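# Slide the door fully open without slamming it

## Task

Push the sliding door open to its end stop and leave it resting there on its own, not held by the robot. The door must never be slammed in either direction. The coffee table must still be standing upright at the end. The robot must not fall over or be left leaning.

## Robot and tools

Robot: LinearBot, an omnidirectional base with a column about 1.75 m high. A carriage rides 1.0 m up and down it (lift_m) and carries two identical six-joint arms, each with a two-finger gripper. Arm bases sit about 0.57 m + lift_m above the floor, and carriage parts hang about 0.15 m lower. A hand reaches 0.78 m from its shoulder but only about 0.38 m below its arm base. A hand is about 0.16 m long and 0.1 m wide (0.14 m open). Parked joints 1-6 are 0, 0.05, 0.05, 1.45, 0, 0; parked, the robot is about 0.95 m wide and 0.7 m long. The wheel motors are strong (7 N m). Cameras: carriage_camera is fixed, facing forward and tilted about 20 degrees down; left_wrist_camera and right_wrist_camera look out past the fingertips. Loose objects may occasionally get a short push from outside.

Frames: the base frame has its origin on the floor below the base centre, x forward, y left, z up. left_hand and right_hand are reported in it as the midpoint between the finger pads; quat_wxyz rotates base axes into hand axes (hand z along the fingers, fingers open along hand y; pointing straight up with joints 1, 5, 6 at 0 gives (1, 0, 0, 0)). The odometry frame is the base frame at scene start; base_odometry counts wheel rotation only, so slip shows as travel. Heading is positive leftward, -3.142 to 3.142. Hand readings can be off, more so at long reach.

execute_actions: argument actions is a list holding one action or none (empty returns state and images only). An action may have base, joints, or both; their motions begin together and may finish at different times. base takes exactly one relative offset from where the base last measured itself: translate_m (metres, forward positive, -2 to 2), strafe_m (metres, left positive, -2 to 2) or rotate_rad (radians, counter-clockwise positive, -6.3 to 6.3). joints is one object keyed by joint name with absolute targets: lift_m 0 to 1 m; for each arm (left_ and right_ prefixes) joint1_rad -2.617 to 3.054 (vertical-axis swing, 0 forward, positive left), joint2_rad 0 to 3.141 (shoulder: 0 upper arm back and level, 1.57 upright, 3.14 forward and level), joint3_rad 0 to 3.141 (elbow: 0 folded, 3.14 straight), joint4_rad -1.57 to 1.57 (wrist pitch, positive lifts fingertips), joint5_rad -1.57 to 1.57 (wrist yaw, positive swings fingertips right, opposite to joint 1), joint6_rad -2.094 to 2.094 (roll about the fingers, positive clockwise viewed from the forearm), gripper_m 0 to 0.093 m pad gap. Done tolerances: lift 0.004, joint1/5/6 0.02, joint2/3 0.055, joint4 0.04, gripper 0.004. An action lasts at most 15 s. Omitted joints or base may keep driving toward earlier targets without showing it. Unknown keys or out-of-range numbers get the whole call rejected with no motion. cameras lists which images to return (null, omitted or ["all"] = all; [] = none); the pictures line gives image order. If a result reports a stop, the remaining execute_actions, wait and finished_scene calls in that same reply are skipped.

wait: seconds 0 to 10; commands nothing, returns state and images. zoom_image: camera plus region [x0, y0, x1, y1] in pixels, top-left origin, at most 504 by 504, on that camera's latest full image. finished_scene: scene number (1 or 2); irreversible, ends the scene after the last command has been held, and reports success.

Status words: for the base, done means the wheels turned the commanded amount, slip included; a move of a millimetre or two may fall short yet say done. off_target: came to rest short and may still push. contact_stop or time_out: old target dropped, holding where it stopped. "joint command not followed" (often with a cause line): a self-collision check blocked that arm's joint targets (gripper targets still run); joint_status then says not_followed, and the blocked targets may be retried on every later action. To untangle, first move only the blocked arm well away, then the other in a separate action. on_its_own covers things not commanded this call; "held at" is the held target, not the actual position. A gripper gripping something usually shows off_target.

Contact: drives stop on unusual wheel effort or when an arm joint is forced several degrees, but arms are unwatched during turns and often when arm joints are commanded in the same action, and the base may coast up to about 0.3 m after an arm touches. Stops come late or not at all. Arms and grippers never stop on contact; a blocked arm keeps pushing and snaps to its target when freed. After being stopped by an obstacle, back off about 0.2 m (or turn back), again if still pressed, then retry; a repeat usually succeeds. Beware the column striking a table edge the base slid under, and never reverse into such an edge.

motor_effort: percent of maximum, positive toward higher joint values, bracket = peak of last action; readings carry fixed per-motor bias and noise. Lift effort rises with load; if it keeps dropping while lowering, a hand is resting on something. drive_wheels (ignore sign) higher at rest than after a free move means the base is still pressing. Joint torques list whole drive output per arm joint, with offsets, friction and noise. A temperatures line gives one value per arm joint per arm.

Avoid: tipping (high carriage, stretched arms, loads, pulling, sudden stops; no lean reading, only images show it; about 1.5 kg per hand with both arms forward can topple it), arms striking or pressing each other, ARM HIT, slamming the door, knocking the table, drops and hard shoves. Heat: stretched arms warm quickly; MOTOR HOT appears at 75 °C, 90 °C halts that arm 10 s, 100 °C makes it go limp and fall; afterwards joint_status shows limit_stop_at_motor_heat, so resend targets. A gripper pinches about 45 to 60 N per pad. The simulation keeps running while you think, the robot holding its last command, so park arms and avoid long strain between calls.

Each tool is called after "Request:" by a JSON object that holds its "method" and its "body", one argument or row to a line.

## Session

Request:
{"method": "execute_actions", "body": {
  "actions": []
}}

Scene clock: 0.00 s.
Joint torques (N m, as the arm reports them, + toward a larger angle): no reading
Motor temperatures (°C, as the motors report them): left_arm=[27 30 27 31 27 30] | right_arm=[29 26 28 27 27 29]
base_odometry: x=+0.000 y=+0.000 heading=+0.000 (m, m, rad; odometry frame)
base_status: not commanded
joint_positions: lift_m=+0.298 left_joint1_rad=-0.012 left_joint2_rad=+0.042 left_joint3_rad=+0.021 left_joint4_rad=+1.439 left_joint5_rad=+0.013 left_joint6_rad=-0.009 left_gripper_m=+0.094 right_joint1_rad=-0.001 right_joint2_rad=+0.038 right_joint3_rad=+0.044 right_joint4_rad=+1.420 right_joint5_rad=-0.036 right_joint6_rad=+0.001 right_gripper_m=+0.094
joint_status: not commanded
motor_effort: lift_m=+22 drive_wheels=-2 (%)
left_hand: x=+0.3169 y=+0.3259 z=+1.3192 quat_wxyz=(+0.997, +0.006, +0.076, -0.011) (m; base frame)
right_hand: x=+0.3135 y=-0.3224 z=+1.3249 quat_wxyz=(+0.997, -0.018, +0.072, +0.001) (m; base frame)
pictures: carriage_camera, left_wrist_camera, right_wrist_camera
Images, in order (width x height): carriage_camera 504x504, left_wrist_camera 504x504, right_wrist_camera 504x504.

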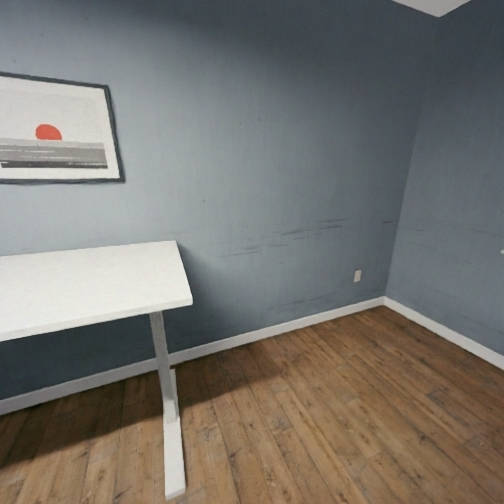

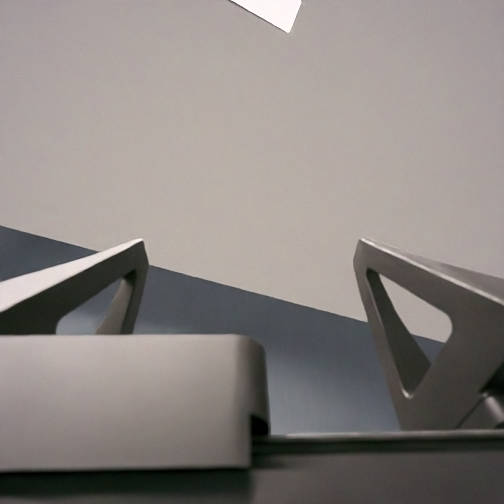

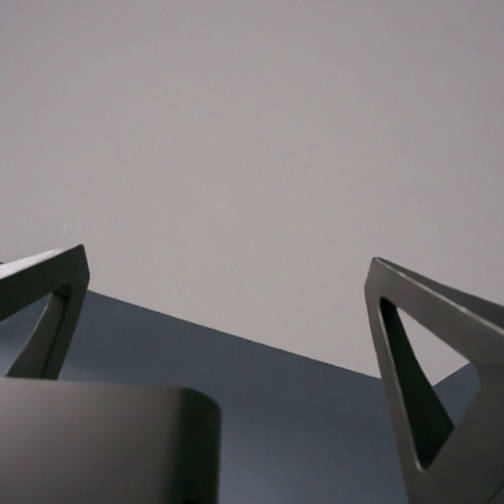

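Request:
{"method": "execute_actions", "body": {
  "actions": [
    {"base":{"rotate_rad":-1.5}}
  ],
  "cameras": ["carriage_camera"]
}}

Request:
{"method": "execute_actions", "body": {
  "actions": [
    {"base":{"rotate_rad":-1.5}}
  ],
  "cameras": ["carriage_camera"]
}}

Request:
{"method": "execute_actions", "body": {
  "actions": [
    {"base":{"rotate_rad":-1.5}}
  ],
  "cameras": ["carriage_camera"]
}}

Scene clock: 5.00 s.
Joint torques (N m, as the arm reports them, + toward a larger angle): left_arm=[ 0.04  3.71  5.73 -0.02  0.09 -0.01] | right_arm=[-0.22  3.76  5.81 -0.06 -0.03  0.02]
Motor temperatures (°C, as the motors report them): left_arm=[27 30 27 31 27 30] | right_arm=[29 27 28 27 27 29]
base_odometry: x=+0.000 y=+0.000 heading=-1.500 (m, m, rad; odometry frame)
base_status: done
joint_positions: lift_m=+0.298 left_joint1_rad=-0.012 left_joint2_rad=+0.042 left_joint3_rad=+0.021 left_joint4_rad=+1.439 left_joint5_rad=+0.013 left_joint6_rad=-0.009 left_gripper_m=+0.094 right_joint1_rad=-0.001 right_joint2_rad=+0.038 right_joint3_rad=+0.044 right_joint4_rad=+1.420 right_joint5_rad=-0.036 right_joint6_rad=+0.001 right_gripper_m=+0.094
joint_status: not commanded
motor_effort: lift_m=+22(22) drive_wheels=+4(12) (%)
left_hand: x=+0.3169 y=+0.3259 z=+1.3192 quat_wxyz=(+0.997, +0.006, +0.076, -0.011) (m; base frame)
right_hand: x=+0.3136 y=-0.3224 z=+1.3249 quat_wxyz=(+0.997, -0.018, +0.073, +0.001) (m; base frame)
pictures: carriage_camera
Images, in order (width x height): carriage_camera 504x504.

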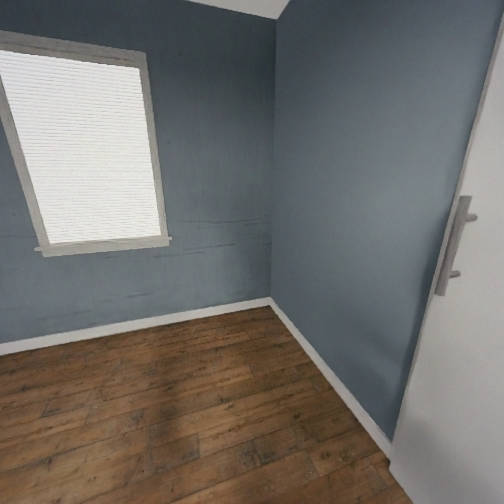

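Scene clock: 8.03 s.
Joint torques (N m, as the arm reports them, + toward a larger angle): left_arm=[-0.05  3.57  5.71 -0.07  0.04  0.02] | right_arm=[-0.21  3.65  5.79 -0.05 -0.05 -0.01]
Motor temperatures (°C, as the motors report them): left_arm=[27 31 27 31 27 30] | right_arm=[29 27 29 27 27 29]
base_odometry: x=+0.000 y=+0.000 heading=-3.000 (m, m, rad; odometry frame)
base_status: done
joint_positions: lift_m=+0.298 left_joint1_rad=-0.012 left_joint2_rad=+0.042 left_joint3_rad=+0.021 left_joint4_rad=+1.439 left_joint5_rad=+0.013 left_joint6_rad=-0.009 left_gripper_m=+0.094 right_joint1_rad=-0.001 right_joint2_rad=+0.038 right_joint3_rad=+0.044 right_joint4_rad=+1.420 right_joint5_rad=-0.036 right_joint6_rad=+0.001 right_gripper_m=+0.094
joint_status: not commanded
motor_effort: lift_m=+22(22) drive_wheels=+4(13) (%)
left_hand: x=+0.3169 y=+0.3259 z=+1.3192 quat_wxyz=(+0.997, +0.006, +0.076, -0.011) (m; base frame)
right_hand: x=+0.3136 y=-0.3224 z=+1.3249 quat_wxyz=(+0.997, -0.018, +0.073, +0.001) (m; base frame)
pictures: carriage_camera
Images, in order (width x height): carriage_camera 504x504.

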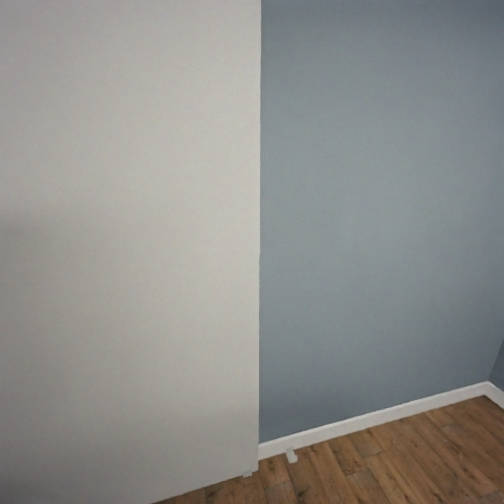

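Scene clock: 11.07 s.
Joint torques (N m, as the arm reports them, + toward a larger angle): left_arm=[-0.09  3.79  5.77 -0.03  0.1   0.01] | right_arm=[-0.24  3.77  5.85 -0.05 -0.04 -0.01]
Motor temperatures (°C, as the motors report them): left_arm=[27 31 28 31 27 30] | right_arm=[29 27 29 27 27 29]
base_odometry: x=+0.000 y=+0.000 heading=+1.784 (m, m, rad; odometry frame)
base_status: done
joint_positions: lift_m=+0.298 left_joint1_rad=-0.012 left_joint2_rad=+0.042 left_joint3_rad=+0.021 left_joint4_rad=+1.439 left_joint5_rad=+0.013 left_joint6_rad=-0.009 left_gripper_m=+0.094 right_joint1_rad=-0.001 right_joint2_rad=+0.038 right_joint3_rad=+0.044 right_joint4_rad=+1.420 right_joint5_rad=-0.036 right_joint6_rad=+0.001 right_gripper_m=+0.094
joint_status: not commanded
motor_effort: lift_m=+22(22) drive_wheels=+4(12) (%)
left_hand: x=+0.3169 y=+0.3259 z=+1.3192 quat_wxyz=(+0.997, +0.006, +0.076, -0.011) (m; base frame)
right_hand: x=+0.3136 y=-0.3225 z=+1.3249 quat_wxyz=(+0.997, -0.018, +0.073, +0.001) (m; base frame)
pictures: carriage_camera
Images, in order (width x height): carriage_camera 504x504.

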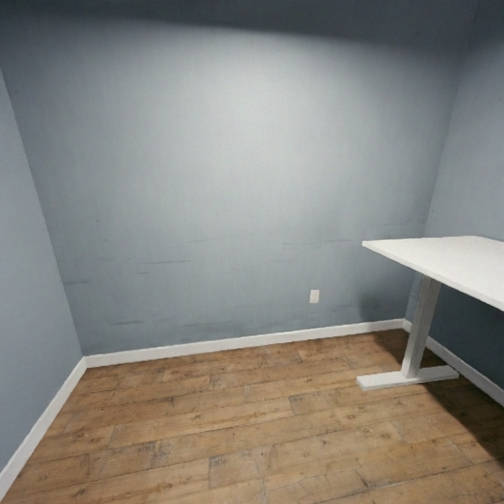

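Request:
{"method": "execute_actions", "body": {
  "actions": [
    {"base":{"rotate_rad":1.95},"joints":{"lift_m":0.05}}
  ],
  "cameras": ["carriage_camera"]
}}

Request:
{"method": "execute_actions", "body": {
  "actions": [
    {"base":{"rotate_rad":-0.4}}
  ],
  "cameras": ["carriage_camera"]
}}

Scene clock: 19.20 s.
Joint torques (N m, as the arm reports them, + toward a larger angle): left_arm=[ 0.08  3.73  5.78 -0.06  0.07  0.01] | right_arm=[-0.19  3.71  5.84 -0.05 -0.06  0.02]
Motor temperatures (°C, as the motors report them): left_arm=[27 31 28 31 27 30] | right_arm=[29 27 30 27 27 29]
base_odometry: x=+0.000 y=+0.000 heading=-2.550 (m, m, rad; odometry frame)
base_status: done
joint_positions: lift_m=+0.050 left_joint1_rad=-0.012 left_joint2_rad=+0.042 left_joint3_rad=+0.021 left_joint4_rad=+1.439 left_joint5_rad=+0.012 left_joint6_rad=-0.009 left_gripper_m=+0.094 right_joint1_rad=-0.001 right_joint2_rad=+0.038 right_joint3_rad=+0.044 right_joint4_rad=+1.418 right_joint5_rad=-0.036 right_joint6_rad=+0.001 right_gripper_m=+0.094
joint_status: all done
motor_effort: lift_m=+20(20) drive_wheels=+5(14) (%)
left_hand: x=+0.3170 y=+0.3260 z=+1.0715 quat_wxyz=(+0.997, +0.006, +0.076, -0.011) (m; base frame)
right_hand: x=+0.3139 y=-0.3225 z=+1.0772 quat_wxyz=(+0.997, -0.018, +0.073, +0.001) (m; base frame)
pictures: carriage_camera
Images, in order (width x height): carriage_camera 504x504.

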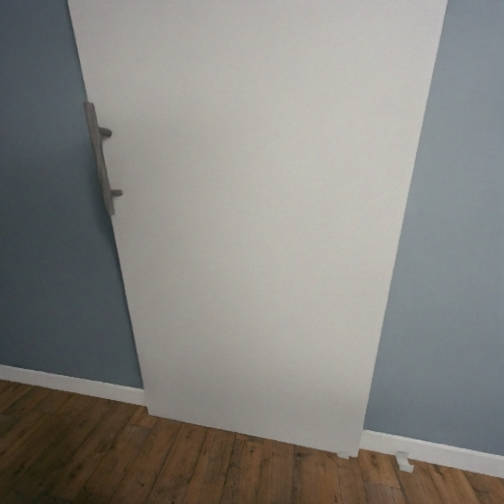

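Scene clock: 20.90 s.
Joint torques (N m, as the arm reports them, + toward a larger angle): left_arm=[ 0.07  3.67  5.77 -0.06  0.11  0.01] | right_arm=[-0.22  3.71  5.94 -0.01 -0.05 -0.01]
Motor temperatures (°C, as the motors report them): left_arm=[27 31 28 31 27 30] | right_arm=[29 28 30 27 27 29]
base_odometry: x=+0.000 y=+0.000 heading=-2.949 (m, m, rad; odometry frame)
base_status: done
joint_positions: lift_m=+0.050 left_joint1_rad=-0.012 left_joint2_rad=+0.042 left_joint3_rad=+0.021 left_joint4_rad=+1.439 left_joint5_rad=+0.012 left_joint6_rad=-0.009 left_gripper_m=+0.094 right_joint1_rad=-0.001 right_joint2_rad=+0.038 right_joint3_rad=+0.044 right_joint4_rad=+1.418 right_joint5_rad=-0.036 right_joint6_rad=+0.001 right_gripper_m=+0.094
joint_status: not commanded
motor_effort: lift_m=+20(20) drive_wheels=-11(11) (%)
left_hand: x=+0.3170 y=+0.3260 z=+1.0715 quat_wxyz=(+0.997, +0.006, +0.076, -0.011) (m; base frame)
right_hand: x=+0.3139 y=-0.3225 z=+1.0772 quat_wxyz=(+0.997, -0.018, +0.073, +0.001) (m; base frame)
pictures: carriage_camera
Images, in order (width x height): carriage_camera 504x504.

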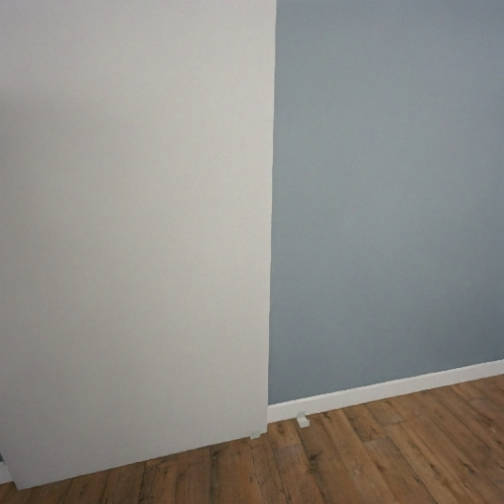

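Request:
{"method": "execute_actions", "body": {
  "actions": [
    {"base":{"rotate_rad":0.22},"joints":{"left_joint2_rad":0.9,"left_joint3_rad":0.9,"left_joint4_rad":0,"left_gripper_m":0.0}}
  ],
  "cameras": []
}}

Request:
{"method": "execute_actions", "body": {
  "actions": [
    {"base":{"strafe_m":0.5}}
  ]
}}

Scene clock: 25.93 s.
Joint torques (N m, as the arm reports them, + toward a larger angle): left_arm=[ 0.15 -0.87  8.8   2.4   0.09 -0.04] | right_arm=[-0.15  3.61  5.88 -0.06 -0.05  0.  ]
Motor temperatures (°C, as the motors report them): left_arm=[27 31 29 31 27 30] | right_arm=[29 28 30 27 27 29]
base_odometry: x=+0.000 y=+0.000 heading=-2.729 (m, m, rad; odometry frame)
base_status: done
joint_positions: lift_m=+0.050 left_joint1_rad=-0.012 left_joint2_rad=+0.888 left_joint3_rad=+0.887 left_joint4_rad=+0.019 left_joint5_rad=+0.012 left_joint6_rad=-0.009 left_gripper_m=+0.000 right_joint1_rad=-0.001 right_joint2_rad=+0.038 right_joint3_rad=+0.044 right_joint4_rad=+1.420 right_joint5_rad=-0.036 right_joint6_rad=+0.001 right_gripper_m=+0.094
joint_status: all done
motor_effort: lift_m=+20(20) drive_wheels=+6(13) (%)
left_hand: x=+0.6214 y=+0.3222 z=+1.0317 quat_wxyz=(+0.713, +0.005, +0.701, -0.012) (m; base frame)
right_hand: x=+0.3135 y=-0.3225 z=+1.0772 quat_wxyz=(+0.997, -0.018, +0.072, +0.001) (m; base frame)
pictures: none
No camera images: the call's "cameras" was empty. Leave "cameras" out to get every camera's image.

Scene clock: 29.03 s.
Joint torques (N m, as the arm reports them, + toward a larger angle): left_arm=[-0.11 -0.61  8.74  2.47  0.08  0.02] | right_arm=[-0.17  3.64  5.76 -0.05 -0.05  0.01]
Motor temperatures (°C, as the motors report them): left_arm=[27 31 29 32 27 30] | right_arm=[29 28 30 27 27 29]
base_odometry: x=+0.201 y=-0.458 heading=-2.728 (m, m, rad; odometry frame)
base_status: done
joint_positions: lift_m=+0.050 left_joint1_rad=-0.012 left_joint2_rad=+0.888 left_joint3_rad=+0.887 left_joint4_rad=+0.019 left_joint5_rad=+0.013 left_joint6_rad=-0.009 left_gripper_m=+0.000 right_joint1_rad=-0.001 right_joint2_rad=+0.038 right_joint3_rad=+0.044 right_joint4_rad=+1.420 right_joint5_rad=-0.036 right_joint6_rad=+0.001 right_gripper_m=+0.094
joint_status: not commanded
motor_effort: lift_m=+20(20) drive_wheels=-5(15) (%)
left_hand: x=+0.6214 y=+0.3221 z=+1.0317 quat_wxyz=(+0.713, +0.006, +0.701, -0.012) (m; base frame)
right_hand: x=+0.3136 y=-0.3225 z=+1.0772 quat_wxyz=(+0.997, -0.018, +0.073, +0.001) (m; base frame)
pictures: carriage_camera, left_wrist_camera, right_wrist_camera
Images, in order (width x height): carriage_camera 504x504, left_wrist_camera 504x504, right_wrist_camera 504x504.

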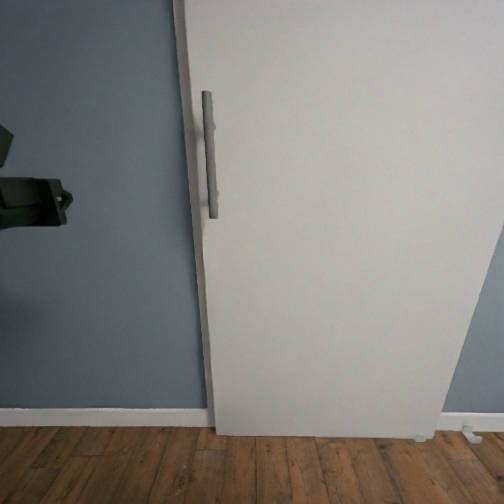

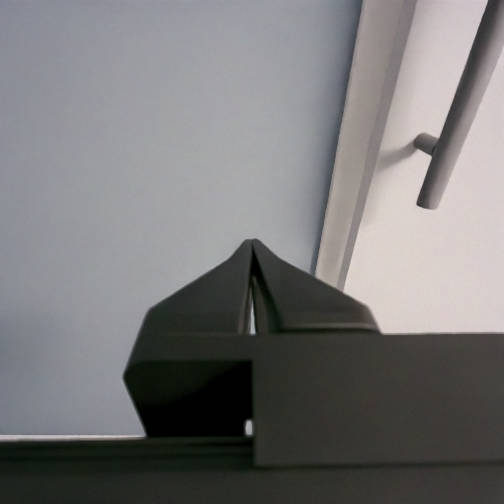

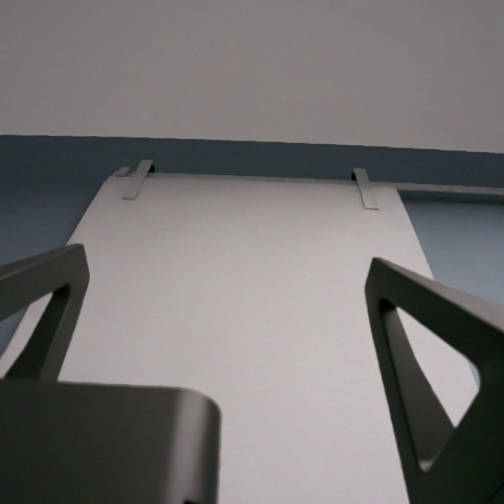

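Request:
{"method": "execute_actions", "body": {
  "actions": [
    {"base":{"translate_m":0.28},"joints":{"lift_m":0.13}}
  ]
}}

Scene clock: 34.23 s.
Joint torques (N m, as the arm reports them, + toward a larger angle): left_arm=[ 0.08 -0.55  7.84  2.52  0.08  0.  ] | right_arm=[-0.21  3.59  5.81 -0.03 -0.04  0.03]
Motor temperatures (°C, as the motors report them): left_arm=[27 31 30 33 27 30] | right_arm=[29 28 31 27 27 29]
base_odometry: x=-0.055 y=-0.571 heading=-2.728 (m, m, rad; odometry frame)
base_status: done
joint_positions: lift_m=+0.130 left_joint1_rad=-0.012 left_joint2_rad=+0.888 left_joint3_rad=+0.898 left_joint4_rad=+0.013 left_joint5_rad=+0.012 left_joint6_rad=-0.009 left_gripper_m=+0.000 right_joint1_rad=-0.001 right_joint2_rad=+0.038 right_joint3_rad=+0.044 right_joint4_rad=+1.420 right_joint5_rad=-0.036 right_joint6_rad=+0.001 right_gripper_m=+0.094
joint_status: all done
motor_effort: lift_m=+23(30) drive_wheels=-5(10) (%)
left_hand: x=+0.6207 y=+0.3222 z=+1.1153 quat_wxyz=(+0.715, +0.006, +0.699, -0.012) (m; base frame)
right_hand: x=+0.3136 y=-0.3224 z=+1.1569 quat_wxyz=(+0.997, -0.018, +0.073, +0.001) (m; base frame)
pictures: carriage_camera, left_wrist_camera, right_wrist_camera
Images, in order (width x height): carriage_camera 504x504, left_wrist_camera 504x504, right_wrist_camera 504x504.

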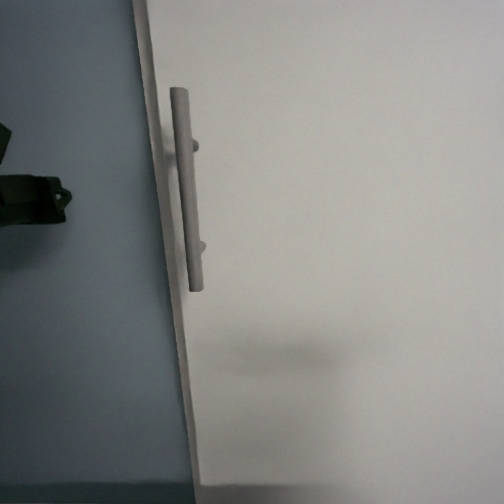

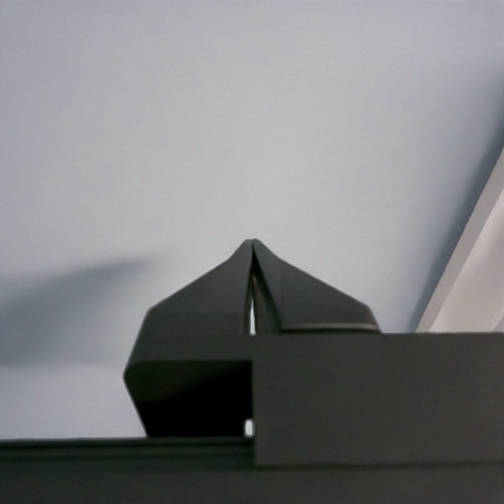

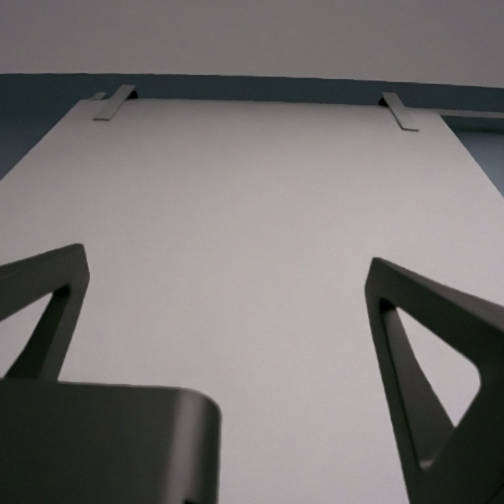

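Request:
{"method": "execute_actions", "body": {
  "actions": [
    {"base":{"translate_m":0.05}}
  ],
  "cameras": []
}}

Request:
{"method": "execute_actions", "body": {
  "actions": [
    {"base":{"strafe_m":-0.2}}
  ],
  "cameras": ["carriage_camera","left_wrist_camera"]
}}

Scene clock: 38.07 s.
Joint torques (N m, as the arm reports them, + toward a larger angle): left_arm=[-0.08 -0.59  8.09  2.51  0.05  0.04] | right_arm=[-0.2   3.71  5.81 -0.04 -0.05  0.01]
Motor temperatures (°C, as the motors report them): left_arm=[27 31 31 34 27 30] | right_arm=[29 28 31 27 27 29]
base_odometry: x=-0.101 y=-0.591 heading=-2.727 (m, m, rad; odometry frame)
base_status: done
joint_positions: lift_m=+0.130 left_joint1_rad=-0.012 left_joint2_rad=+0.888 left_joint3_rad=+0.898 left_joint4_rad=+0.013 left_joint5_rad=+0.012 left_joint6_rad=-0.009 left_gripper_m=+0.000 right_joint1_rad=-0.001 right_joint2_rad=+0.038 right_joint3_rad=+0.044 right_joint4_rad=+1.419 right_joint5_rad=-0.036 right_joint6_rad=+0.001 right_gripper_m=+0.094
joint_status: not commanded
motor_effort: lift_m=+23(23) drive_wheels=-4(11) (%)
left_hand: x=+0.6207 y=+0.3222 z=+1.1152 quat_wxyz=(+0.715, +0.006, +0.699, -0.012) (m; base frame)
right_hand: x=+0.3137 y=-0.3224 z=+1.1568 quat_wxyz=(+0.997, -0.018, +0.073, +0.001) (m; base frame)
pictures: none
No camera images: the call's "cameras" was empty. Leave "cameras" out to get every camera's image.

Scene clock: 40.07 s.
Joint torques (N m, as the arm reports them, + toward a larger angle): left_arm=[-2.78 -0.51  8.09  2.51  1.66 -0.02] | right_arm=[-0.11  3.74  5.9  -0.04 -0.08  0.02]
Motor temperatures (°C, as the motors report them): left_arm=[27 31 31 34 28 30] | right_arm=[29 28 31 27 27 29]
base_odometry: x=-0.174 y=-0.426 heading=-2.727 (m, m, rad; odometry frame)
base_status: strafe_m contact_stop (by the wheels' count: -0.181 of -0.200)
joint_positions: lift_m=+0.130 left_joint1_rad=+0.019 left_joint2_rad=+0.888 left_joint3_rad=+0.898 left_joint4_rad=+0.012 left_joint5_rad=-0.132 left_joint6_rad=-0.009 left_gripper_m=+0.000 right_joint1_rad=-0.001 right_joint2_rad=+0.038 right_joint3_rad=+0.044 right_joint4_rad=+1.420 right_joint5_rad=-0.035 right_joint6_rad=+0.001 right_gripper_m=+0.094
joint_status: not commanded
motor_effort: lift_m=+23(23) drive_wheels=+3(12) (%)
left_hand: x=+0.6188 y=+0.3576 z=+1.1150 quat_wxyz=(+0.713, -0.057, +0.697, +0.050) (m; base frame)
right_hand: x=+0.3136 y=-0.3226 z=+1.1569 quat_wxyz=(+0.997, -0.017, +0.073, +0.001) (m; base frame)
pictures: carriage_camera, left_wrist_camera
Images, in order (width x height): carriage_camera 504x504, left_wrist_camera 504x504.

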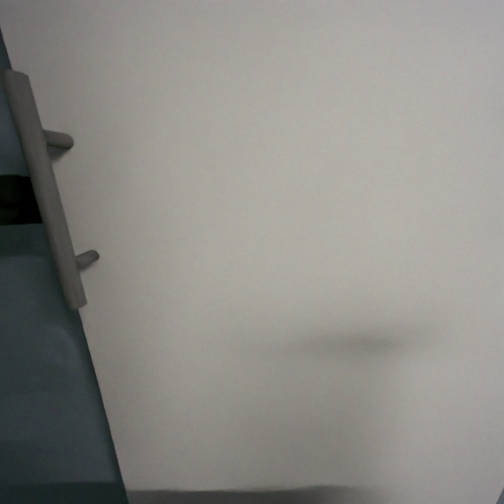

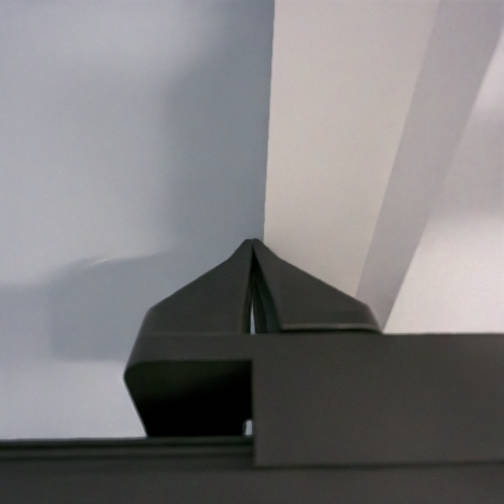

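Request:
{"method": "execute_actions", "body": {
  "actions": [
    {"base":{"strafe_m":-0.2},"joints":{"left_joint5_rad":0.01}}
  ]
}}

Scene clock: 43.13 s.
Joint torques (N m, as the arm reports them, + toward a larger angle): left_arm=[-4.49  0.58  7.81  2.7   2.08 -0.07] | right_arm=[-0.3   3.56  5.83 -0.06 -0.08  0.01]
Motor temperatures (°C, as the motors report them): left_arm=[27 31 31 34 28 30] | right_arm=[29 28 31 27 27 29]
base_odometry: x=-0.190 y=-0.392 heading=-2.726 (m, m, rad; odometry frame)
base_status: strafe_m contact_stop (by the wheels' count: -0.037 of -0.200)
joint_positions: lift_m=+0.130 left_joint1_rad=+0.036 left_joint2_rad=+0.873 left_joint3_rad=+0.898 left_joint4_rad=-0.001 left_joint5_rad=-0.168 left_joint6_rad=-0.001 left_gripper_m=+0.000 right_joint1_rad=-0.001 right_joint2_rad=+0.038 right_joint3_rad=+0.044 right_joint4_rad=+1.421 right_joint5_rad=-0.034 right_joint6_rad=+0.001 right_gripper_m=+0.094
joint_status: left_joint5_rad off_target (ended at -0.168, target +0.010)
motor_effort: lift_m=+23(23) drive_wheels=+3(12) (%)
left_hand: x=+0.6130 y=+0.3696 z=+1.1167 quat_wxyz=(+0.712, -0.073, +0.695, +0.071) (m; base frame)
right_hand: x=+0.3132 y=-0.3228 z=+1.1569 quat_wxyz=(+0.997, -0.017, +0.072, +0.001) (m; base frame)
pictures: carriage_camera, left_wrist_camera, right_wrist_camera
Images, in order (width x height): carriage_camera 504x504, left_wrist_camera 504x504, right_wrist_camera 504x504.

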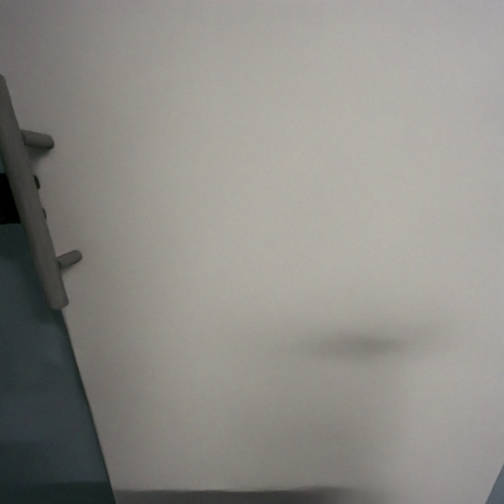

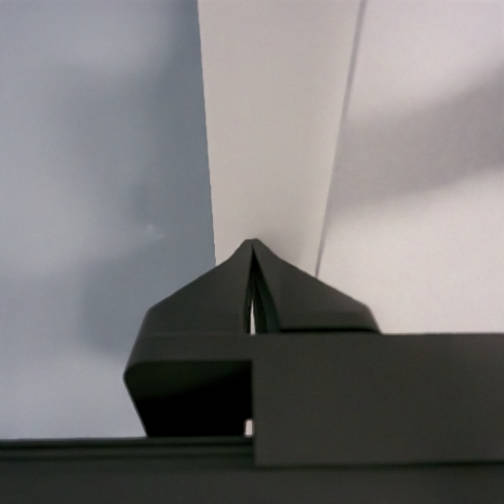

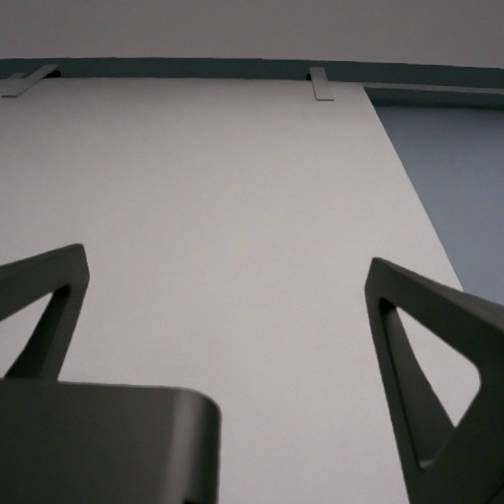

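Request:
{"method": "execute_actions", "body": {
  "actions": [
    {"joints":{"left_joint1_rad":-0.08,"left_joint5_rad":0.1}}
  ]
}}

Scene clock: 47.00 s.
Joint torques (N m, as the arm reports them, + toward a larger angle): left_arm=[-1.24 -0.03  7.84  2.58  0.12 -0.04] | right_arm=[-0.21  3.64  5.84 -0.06 -0.07 -0.01]
Motor temperatures (°C, as the motors report them): left_arm=[27 31 31 35 29 30] | right_arm=[29 28 31 27 27 29]
base_odometry: x=-0.190 y=-0.392 heading=-2.726 (m, m, rad; odometry frame)
base_status: not commanded
joint_positions: lift_m=+0.130 left_joint1_rad=-0.068 left_joint2_rad=+0.881 left_joint3_rad=+0.898 left_joint4_rad=+0.006 left_joint5_rad=+0.093 left_joint6_rad=-0.004 left_gripper_m=+0.000 right_joint1_rad=-0.001 right_joint2_rad=+0.038 right_joint3_rad=+0.044 right_joint4_rad=+1.421 right_joint5_rad=-0.034 right_joint6_rad=+0.001 right_gripper_m=+0.094
joint_status: all done
motor_effort: lift_m=+23(23) drive_wheels=+1(6) (%)
left_hand: x=+0.6162 y=+0.2894 z=+1.1158 quat_wxyz=(+0.713, +0.056, +0.697, -0.058) (m; base frame)
right_hand: x=+0.3134 y=-0.3227 z=+1.1569 quat_wxyz=(+0.997, -0.017, +0.072, +0.001) (m; base frame)
pictures: carriage_camera, left_wrist_camera, right_wrist_camera
Images, in order (width x height): carriage_camera 504x504, left_wrist_camera 504x504, right_wrist_camera 504x504.

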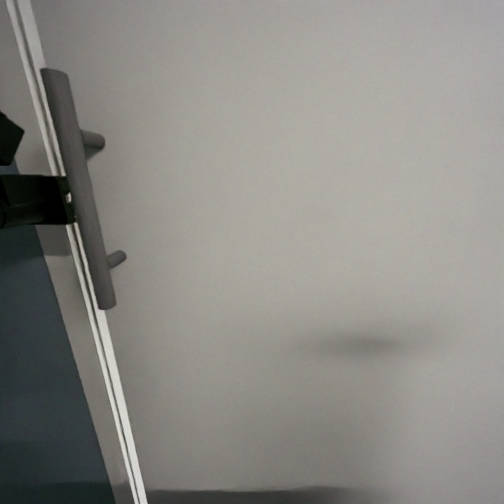

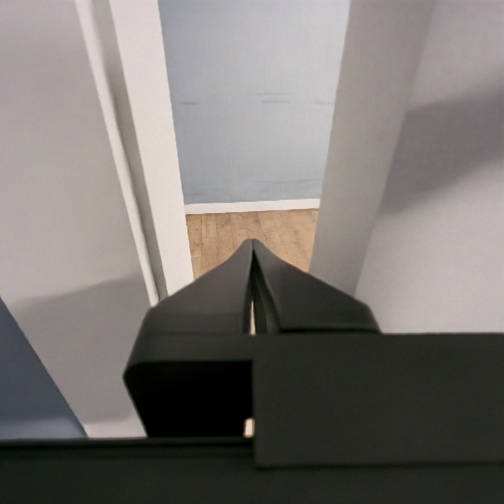

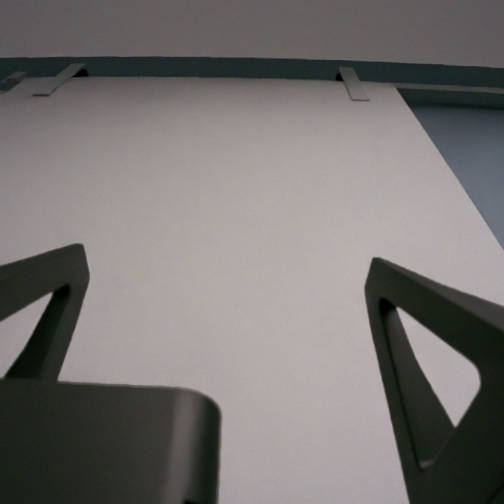

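Moving now.

Request:
{"method": "execute_actions", "body": {
  "actions": [
    {"base":{"strafe_m":-0.3},"joints":{"left_joint5_rad":0.1}}
  ],
  "cameras": ["left_wrist_camera","right_wrist_camera"]
}}

Request:
{"method": "execute_actions", "body": {
  "actions": [
    {"base":{"strafe_m":-0.3},"joints":{"left_joint5_rad":0.1}}
  ]
}}

Scene clock: 49.93 s.
Joint torques (N m, as the arm reports them, + toward a larger angle): left_arm=[-1.17 -0.07  7.47  2.61  0.11 -0.05] | right_arm=[-0.25  3.71  5.76 -0.05 -0.07  0.  ]
Motor temperatures (°C, as the motors report them): left_arm=[27 31 32 35 29 30] | right_arm=[29 28 32 27 27 29]
base_odometry: x=-0.209 y=-0.348 heading=-2.726 (m, m, rad; odometry frame)
base_status: strafe_m contact_stop (by the wheels' count: -0.048 of -0.300)
joint_positions: lift_m=+0.130 left_joint1_rad=-0.069 left_joint2_rad=+0.881 left_joint3_rad=+0.898 left_joint4_rad=+0.004 left_joint5_rad=+0.093 left_joint6_rad=-0.004 left_gripper_m=+0.000 right_joint1_rad=-0.001 right_joint2_rad=+0.038 right_joint3_rad=+0.044 right_joint4_rad=+1.420 right_joint5_rad=-0.034 right_joint6_rad=+0.001 right_gripper_m=+0.094
joint_status: all done
motor_effort: lift_m=+23(23) drive_wheels=-1(11) (%)
left_hand: x=+0.6162 y=+0.2891 z=+1.1155 quat_wxyz=(+0.712, +0.056, +0.697, -0.059) (m; base frame)
right_hand: x=+0.3135 y=-0.3228 z=+1.1569 quat_wxyz=(+0.997, -0.017, +0.072, +0.001) (m; base frame)
pictures: left_wrist_camera, right_wrist_camera
Images, in order (width x height): left_wrist_camera 504x504, right_wrist_camera 504x504.

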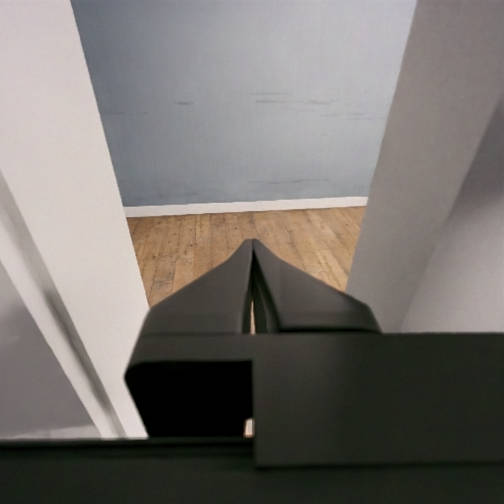

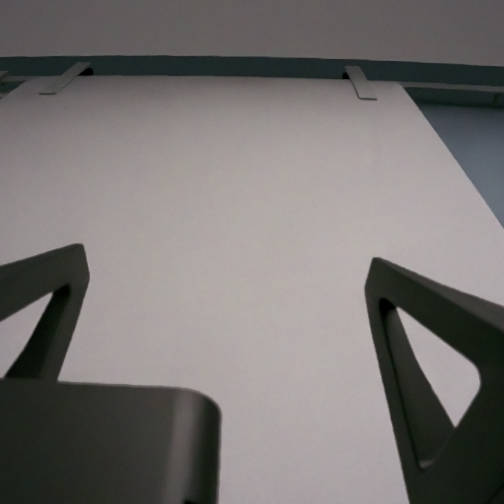

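not run: a stop came earlier in this reply.

Request:
{"method": "execute_actions", "body": {
  "actions": [
    {"base":{"strafe_m":-0.3},"joints":{"left_joint5_rad":0.1}}
  ]
}}

Scene clock: 54.30 s.
Joint torques (N m, as the arm reports them, + toward a larger angle): left_arm=[-1.16  0.1   7.97  2.63  0.23 -0.04] | right_arm=[-0.24  3.75  5.77 -0.01 -0.07  0.01]
Motor temperatures (°C, as the motors report them): left_arm=[27 31 32 36 28 30] | right_arm=[29 28 32 27 27 29]
base_odometry: x=-0.243 y=-0.273 heading=-2.725 (m, m, rad; odometry frame)
base_status: strafe_m contact_stop (by the wheels' count: -0.083 of -0.300)
joint_positions: lift_m=+0.130 left_joint1_rad=-0.069 left_joint2_rad=+0.880 left_joint3_rad=+0.898 left_joint4_rad=+0.002 left_joint5_rad=+0.093 left_joint6_rad=-0.004 left_gripper_m=+0.000 right_joint1_rad=-0.001 right_joint2_rad=+0.038 right_joint3_rad=+0.044 right_joint4_rad=+1.419 right_joint5_rad=-0.034 right_joint6_rad=+0.001 right_gripper_m=+0.094
joint_status: all done
motor_effort: lift_m=+23(23) drive_wheels=+1(14) (%)
left_hand: x=+0.6159 y=+0.2890 z=+1.1153 quat_wxyz=(+0.712, +0.056, +0.698, -0.059) (m; base frame)
right_hand: x=+0.3136 y=-0.3228 z=+1.1571 quat_wxyz=(+0.997, -0.017, +0.073, +0.001) (m; base frame)
pictures: carriage_camera, left_wrist_camera, right_wrist_camera
Images, in order (width x height): carriage_camera 504x504, left_wrist_camera 504x504, right_wrist_camera 504x504.

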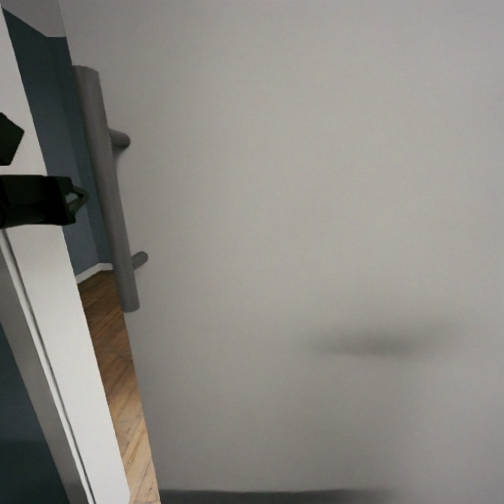

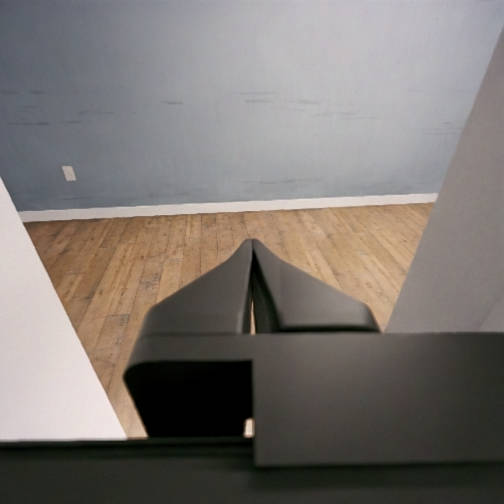

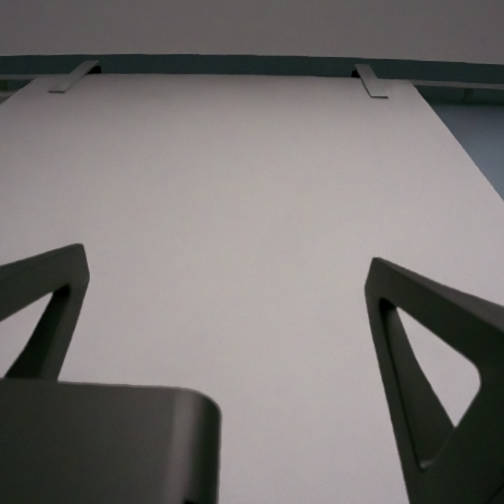

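Request:
{"method": "execute_actions", "body": {
  "actions": [
    {"base":{"strafe_m":-0.3},"joints":{"left_joint1_rad":-0.08,"left_joint2_rad":0.89,"left_joint5_rad":0.11}}
  ]
}}

Scene clock: 59.40 s.
Joint torques (N m, as the arm reports them, + toward a larger angle): left_arm=[-0.84  0.01  7.71  2.7   0.14 -0.05] | right_arm=[-0.23  3.63  5.74 -0.02 -0.07 -0.01]
Motor temperatures (°C, as the motors report them): left_arm=[27 31 33 36 28 30] | right_arm=[29 28 32 27 27 29]
base_odometry: x=-0.365 y=+0.001 heading=-2.725 (m, m, rad; odometry frame)
base_status: done
joint_positions: lift_m=+0.130 left_joint1_rad=-0.069 left_joint2_rad=+0.871 left_joint3_rad=+0.898 left_joint4_rad=-0.006 left_joint5_rad=+0.105 left_joint6_rad=-0.004 left_gripper_m=+0.000 right_joint1_rad=-0.001 right_joint2_rad=+0.038 right_joint3_rad=+0.044 right_joint4_rad=+1.419 right_joint5_rad=-0.034 right_joint6_rad=+0.001 right_gripper_m=+0.094
joint_status: all done
motor_effort: lift_m=+23(23) drive_wheels=-1(16) (%)
left_hand: x=+0.6131 y=+0.2871 z=+1.1162 quat_wxyz=(+0.712, +0.060, +0.697, -0.063) (m; base frame)
right_hand: x=+0.3136 y=-0.3228 z=+1.1571 quat_wxyz=(+0.997, -0.017, +0.073, +0.001) (m; base frame)
pictures: carriage_camera, left_wrist_camera, right_wrist_camera
Images, in order (width x height): carriage_camera 504x504, left_wrist_camera 504x504, right_wrist_camera 504x504.

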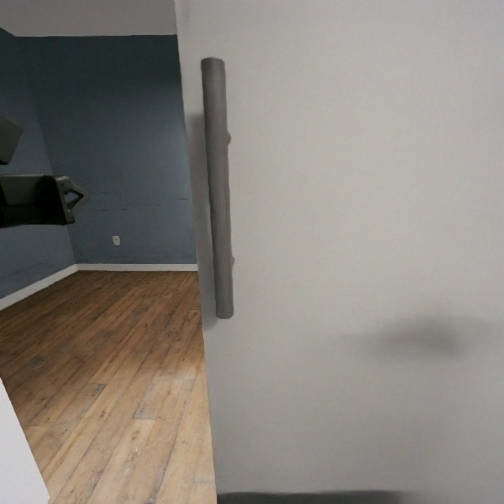

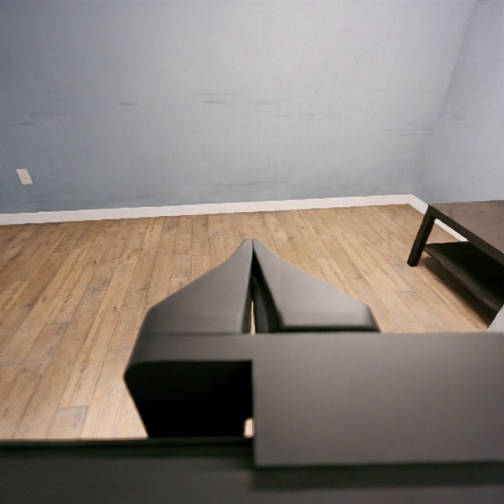

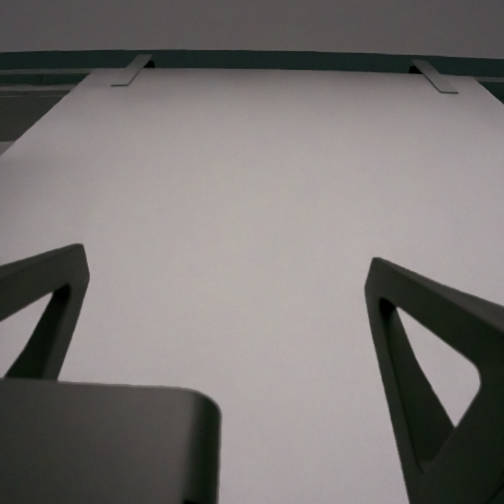

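Request:
{"method": "execute_actions", "body": {
  "actions": [
    {"base":{"strafe_m":-0.25},"joints":{"left_joint5_rad":0.1}}
  ]
}}

Request:
{"method": "execute_actions", "body": {
  "actions": [
    {"base":{"strafe_m":-0.12},"joints":{"left_joint5_rad":0.1}}
  ]
}}

Scene clock: 64.60 s.
Joint torques (N m, as the arm reports them, + toward a larger angle): left_arm=[-1.1   0.    7.8   2.7   0.04 -0.05] | right_arm=[-0.22  3.69  5.84 -0.04 -0.08  0.  ]
Motor temperatures (°C, as the motors report them): left_arm=[27 30 33 37 28 30] | right_arm=[29 28 32 27 27 29]
base_odometry: x=-0.466 y=+0.230 heading=-2.725 (m, m, rad; odometry frame)
base_status: done
joint_positions: lift_m=+0.130 left_joint1_rad=-0.069 left_joint2_rad=+0.871 left_joint3_rad=+0.898 left_joint4_rad=-0.003 left_joint5_rad=+0.099 left_joint6_rad=-0.004 left_gripper_m=+0.000 right_joint1_rad=-0.001 right_joint2_rad=+0.038 right_joint3_rad=+0.044 right_joint4_rad=+1.419 right_joint5_rad=-0.034 right_joint6_rad=+0.001 right_gripper_m=+0.094
joint_status: all done
motor_effort: lift_m=+23(23) drive_wheels=-1(9) (%)
left_hand: x=+0.6133 y=+0.2882 z=+1.1168 quat_wxyz=(+0.713, +0.058, +0.696, -0.061) (m; base frame)
right_hand: x=+0.3136 y=-0.3228 z=+1.1571 quat_wxyz=(+0.997, -0.017, +0.073, +0.001) (m; base frame)
pictures: carriage_camera, left_wrist_camera, right_wrist_camera
Images, in order (width x height): carriage_camera 504x504, left_wrist_camera 504x504, right_wrist_camera 504x504.

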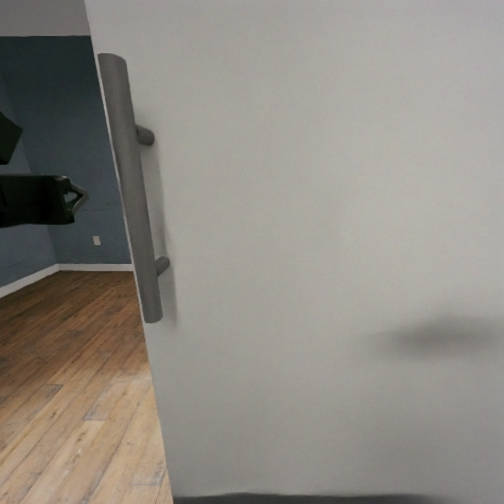

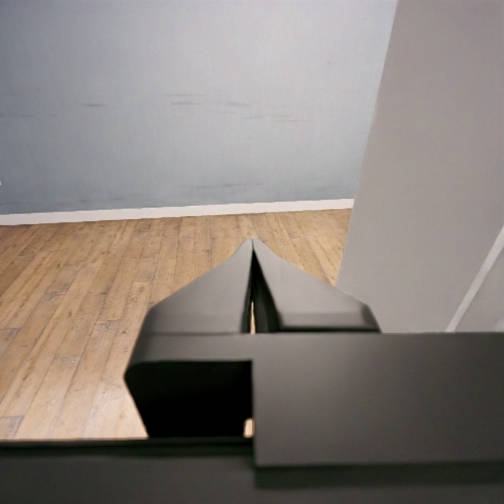

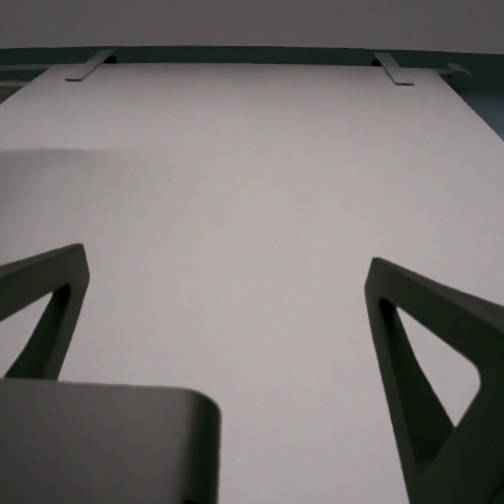

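Scene clock: 66.23 s.
Joint torques (N m, as the arm reports them, + toward a larger angle): left_arm=[-2.    0.16  7.96  2.68  0.69 -0.01] | right_arm=[-0.18  3.74  5.89 -0.02 -0.06  0.  ]
Motor temperatures (°C, as the motors report them): left_arm=[27 30 33 37 28 30] | right_arm=[29 29 32 27 27 29]
base_odometry: x=-0.508 y=+0.325 heading=-2.724 (m, m, rad; odometry frame)
base_status: strafe_m contact_stop (by the wheels' count: -0.104 of -0.120)
joint_positions: lift_m=+0.130 left_joint1_rad=-0.059 left_joint2_rad=+0.871 left_joint3_rad=+0.898 left_joint4_rad=-0.001 left_joint5_rad=+0.041 left_joint6_rad=-0.009 left_gripper_m=+0.000 right_joint1_rad=-0.001 right_joint2_rad=+0.038 right_joint3_rad=+0.044 right_joint4_rad=+1.419 right_joint5_rad=-0.034 right_joint6_rad=+0.001 right_gripper_m=+0.094
joint_status: left_joint5_rad off_target (ended at +0.041, target +0.100)
motor_effort: lift_m=+23(23) drive_wheels=+2(12) (%)
left_hand: x=+0.6150 y=+0.3017 z=+1.1174 quat_wxyz=(+0.715, +0.032, +0.697, -0.038) (m; base frame)
right_hand: x=+0.3135 y=-0.3228 z=+1.1571 quat_wxyz=(+0.997, -0.017, +0.072, +0.001) (m; base frame)
pictures: carriage_camera, left_wrist_camera, right_wrist_camera
Images, in order (width x height): carriage_camera 504x504, left_wrist_camera 504x504, right_wrist_camera 504x504.

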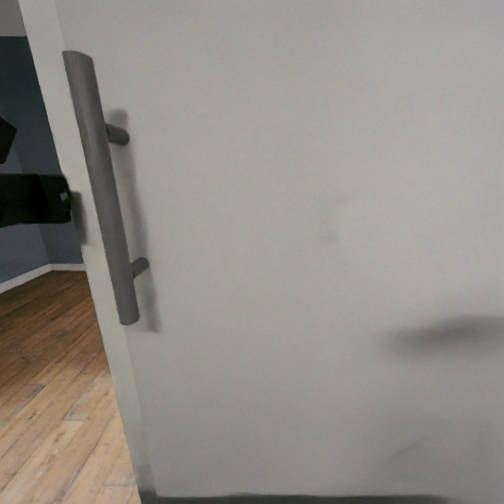

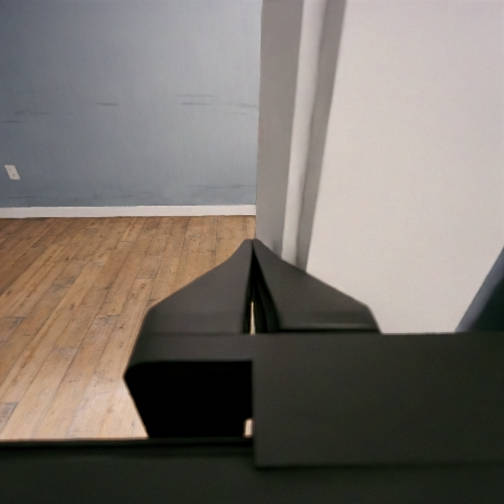

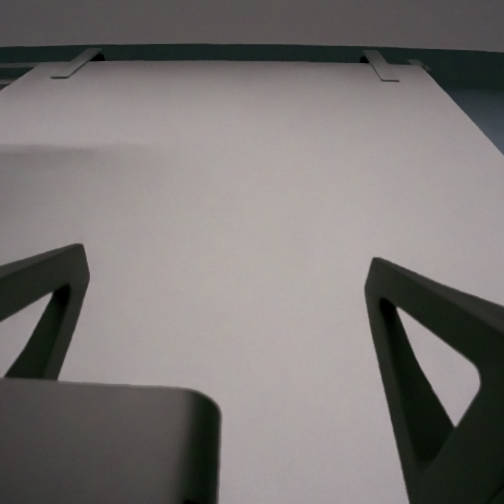

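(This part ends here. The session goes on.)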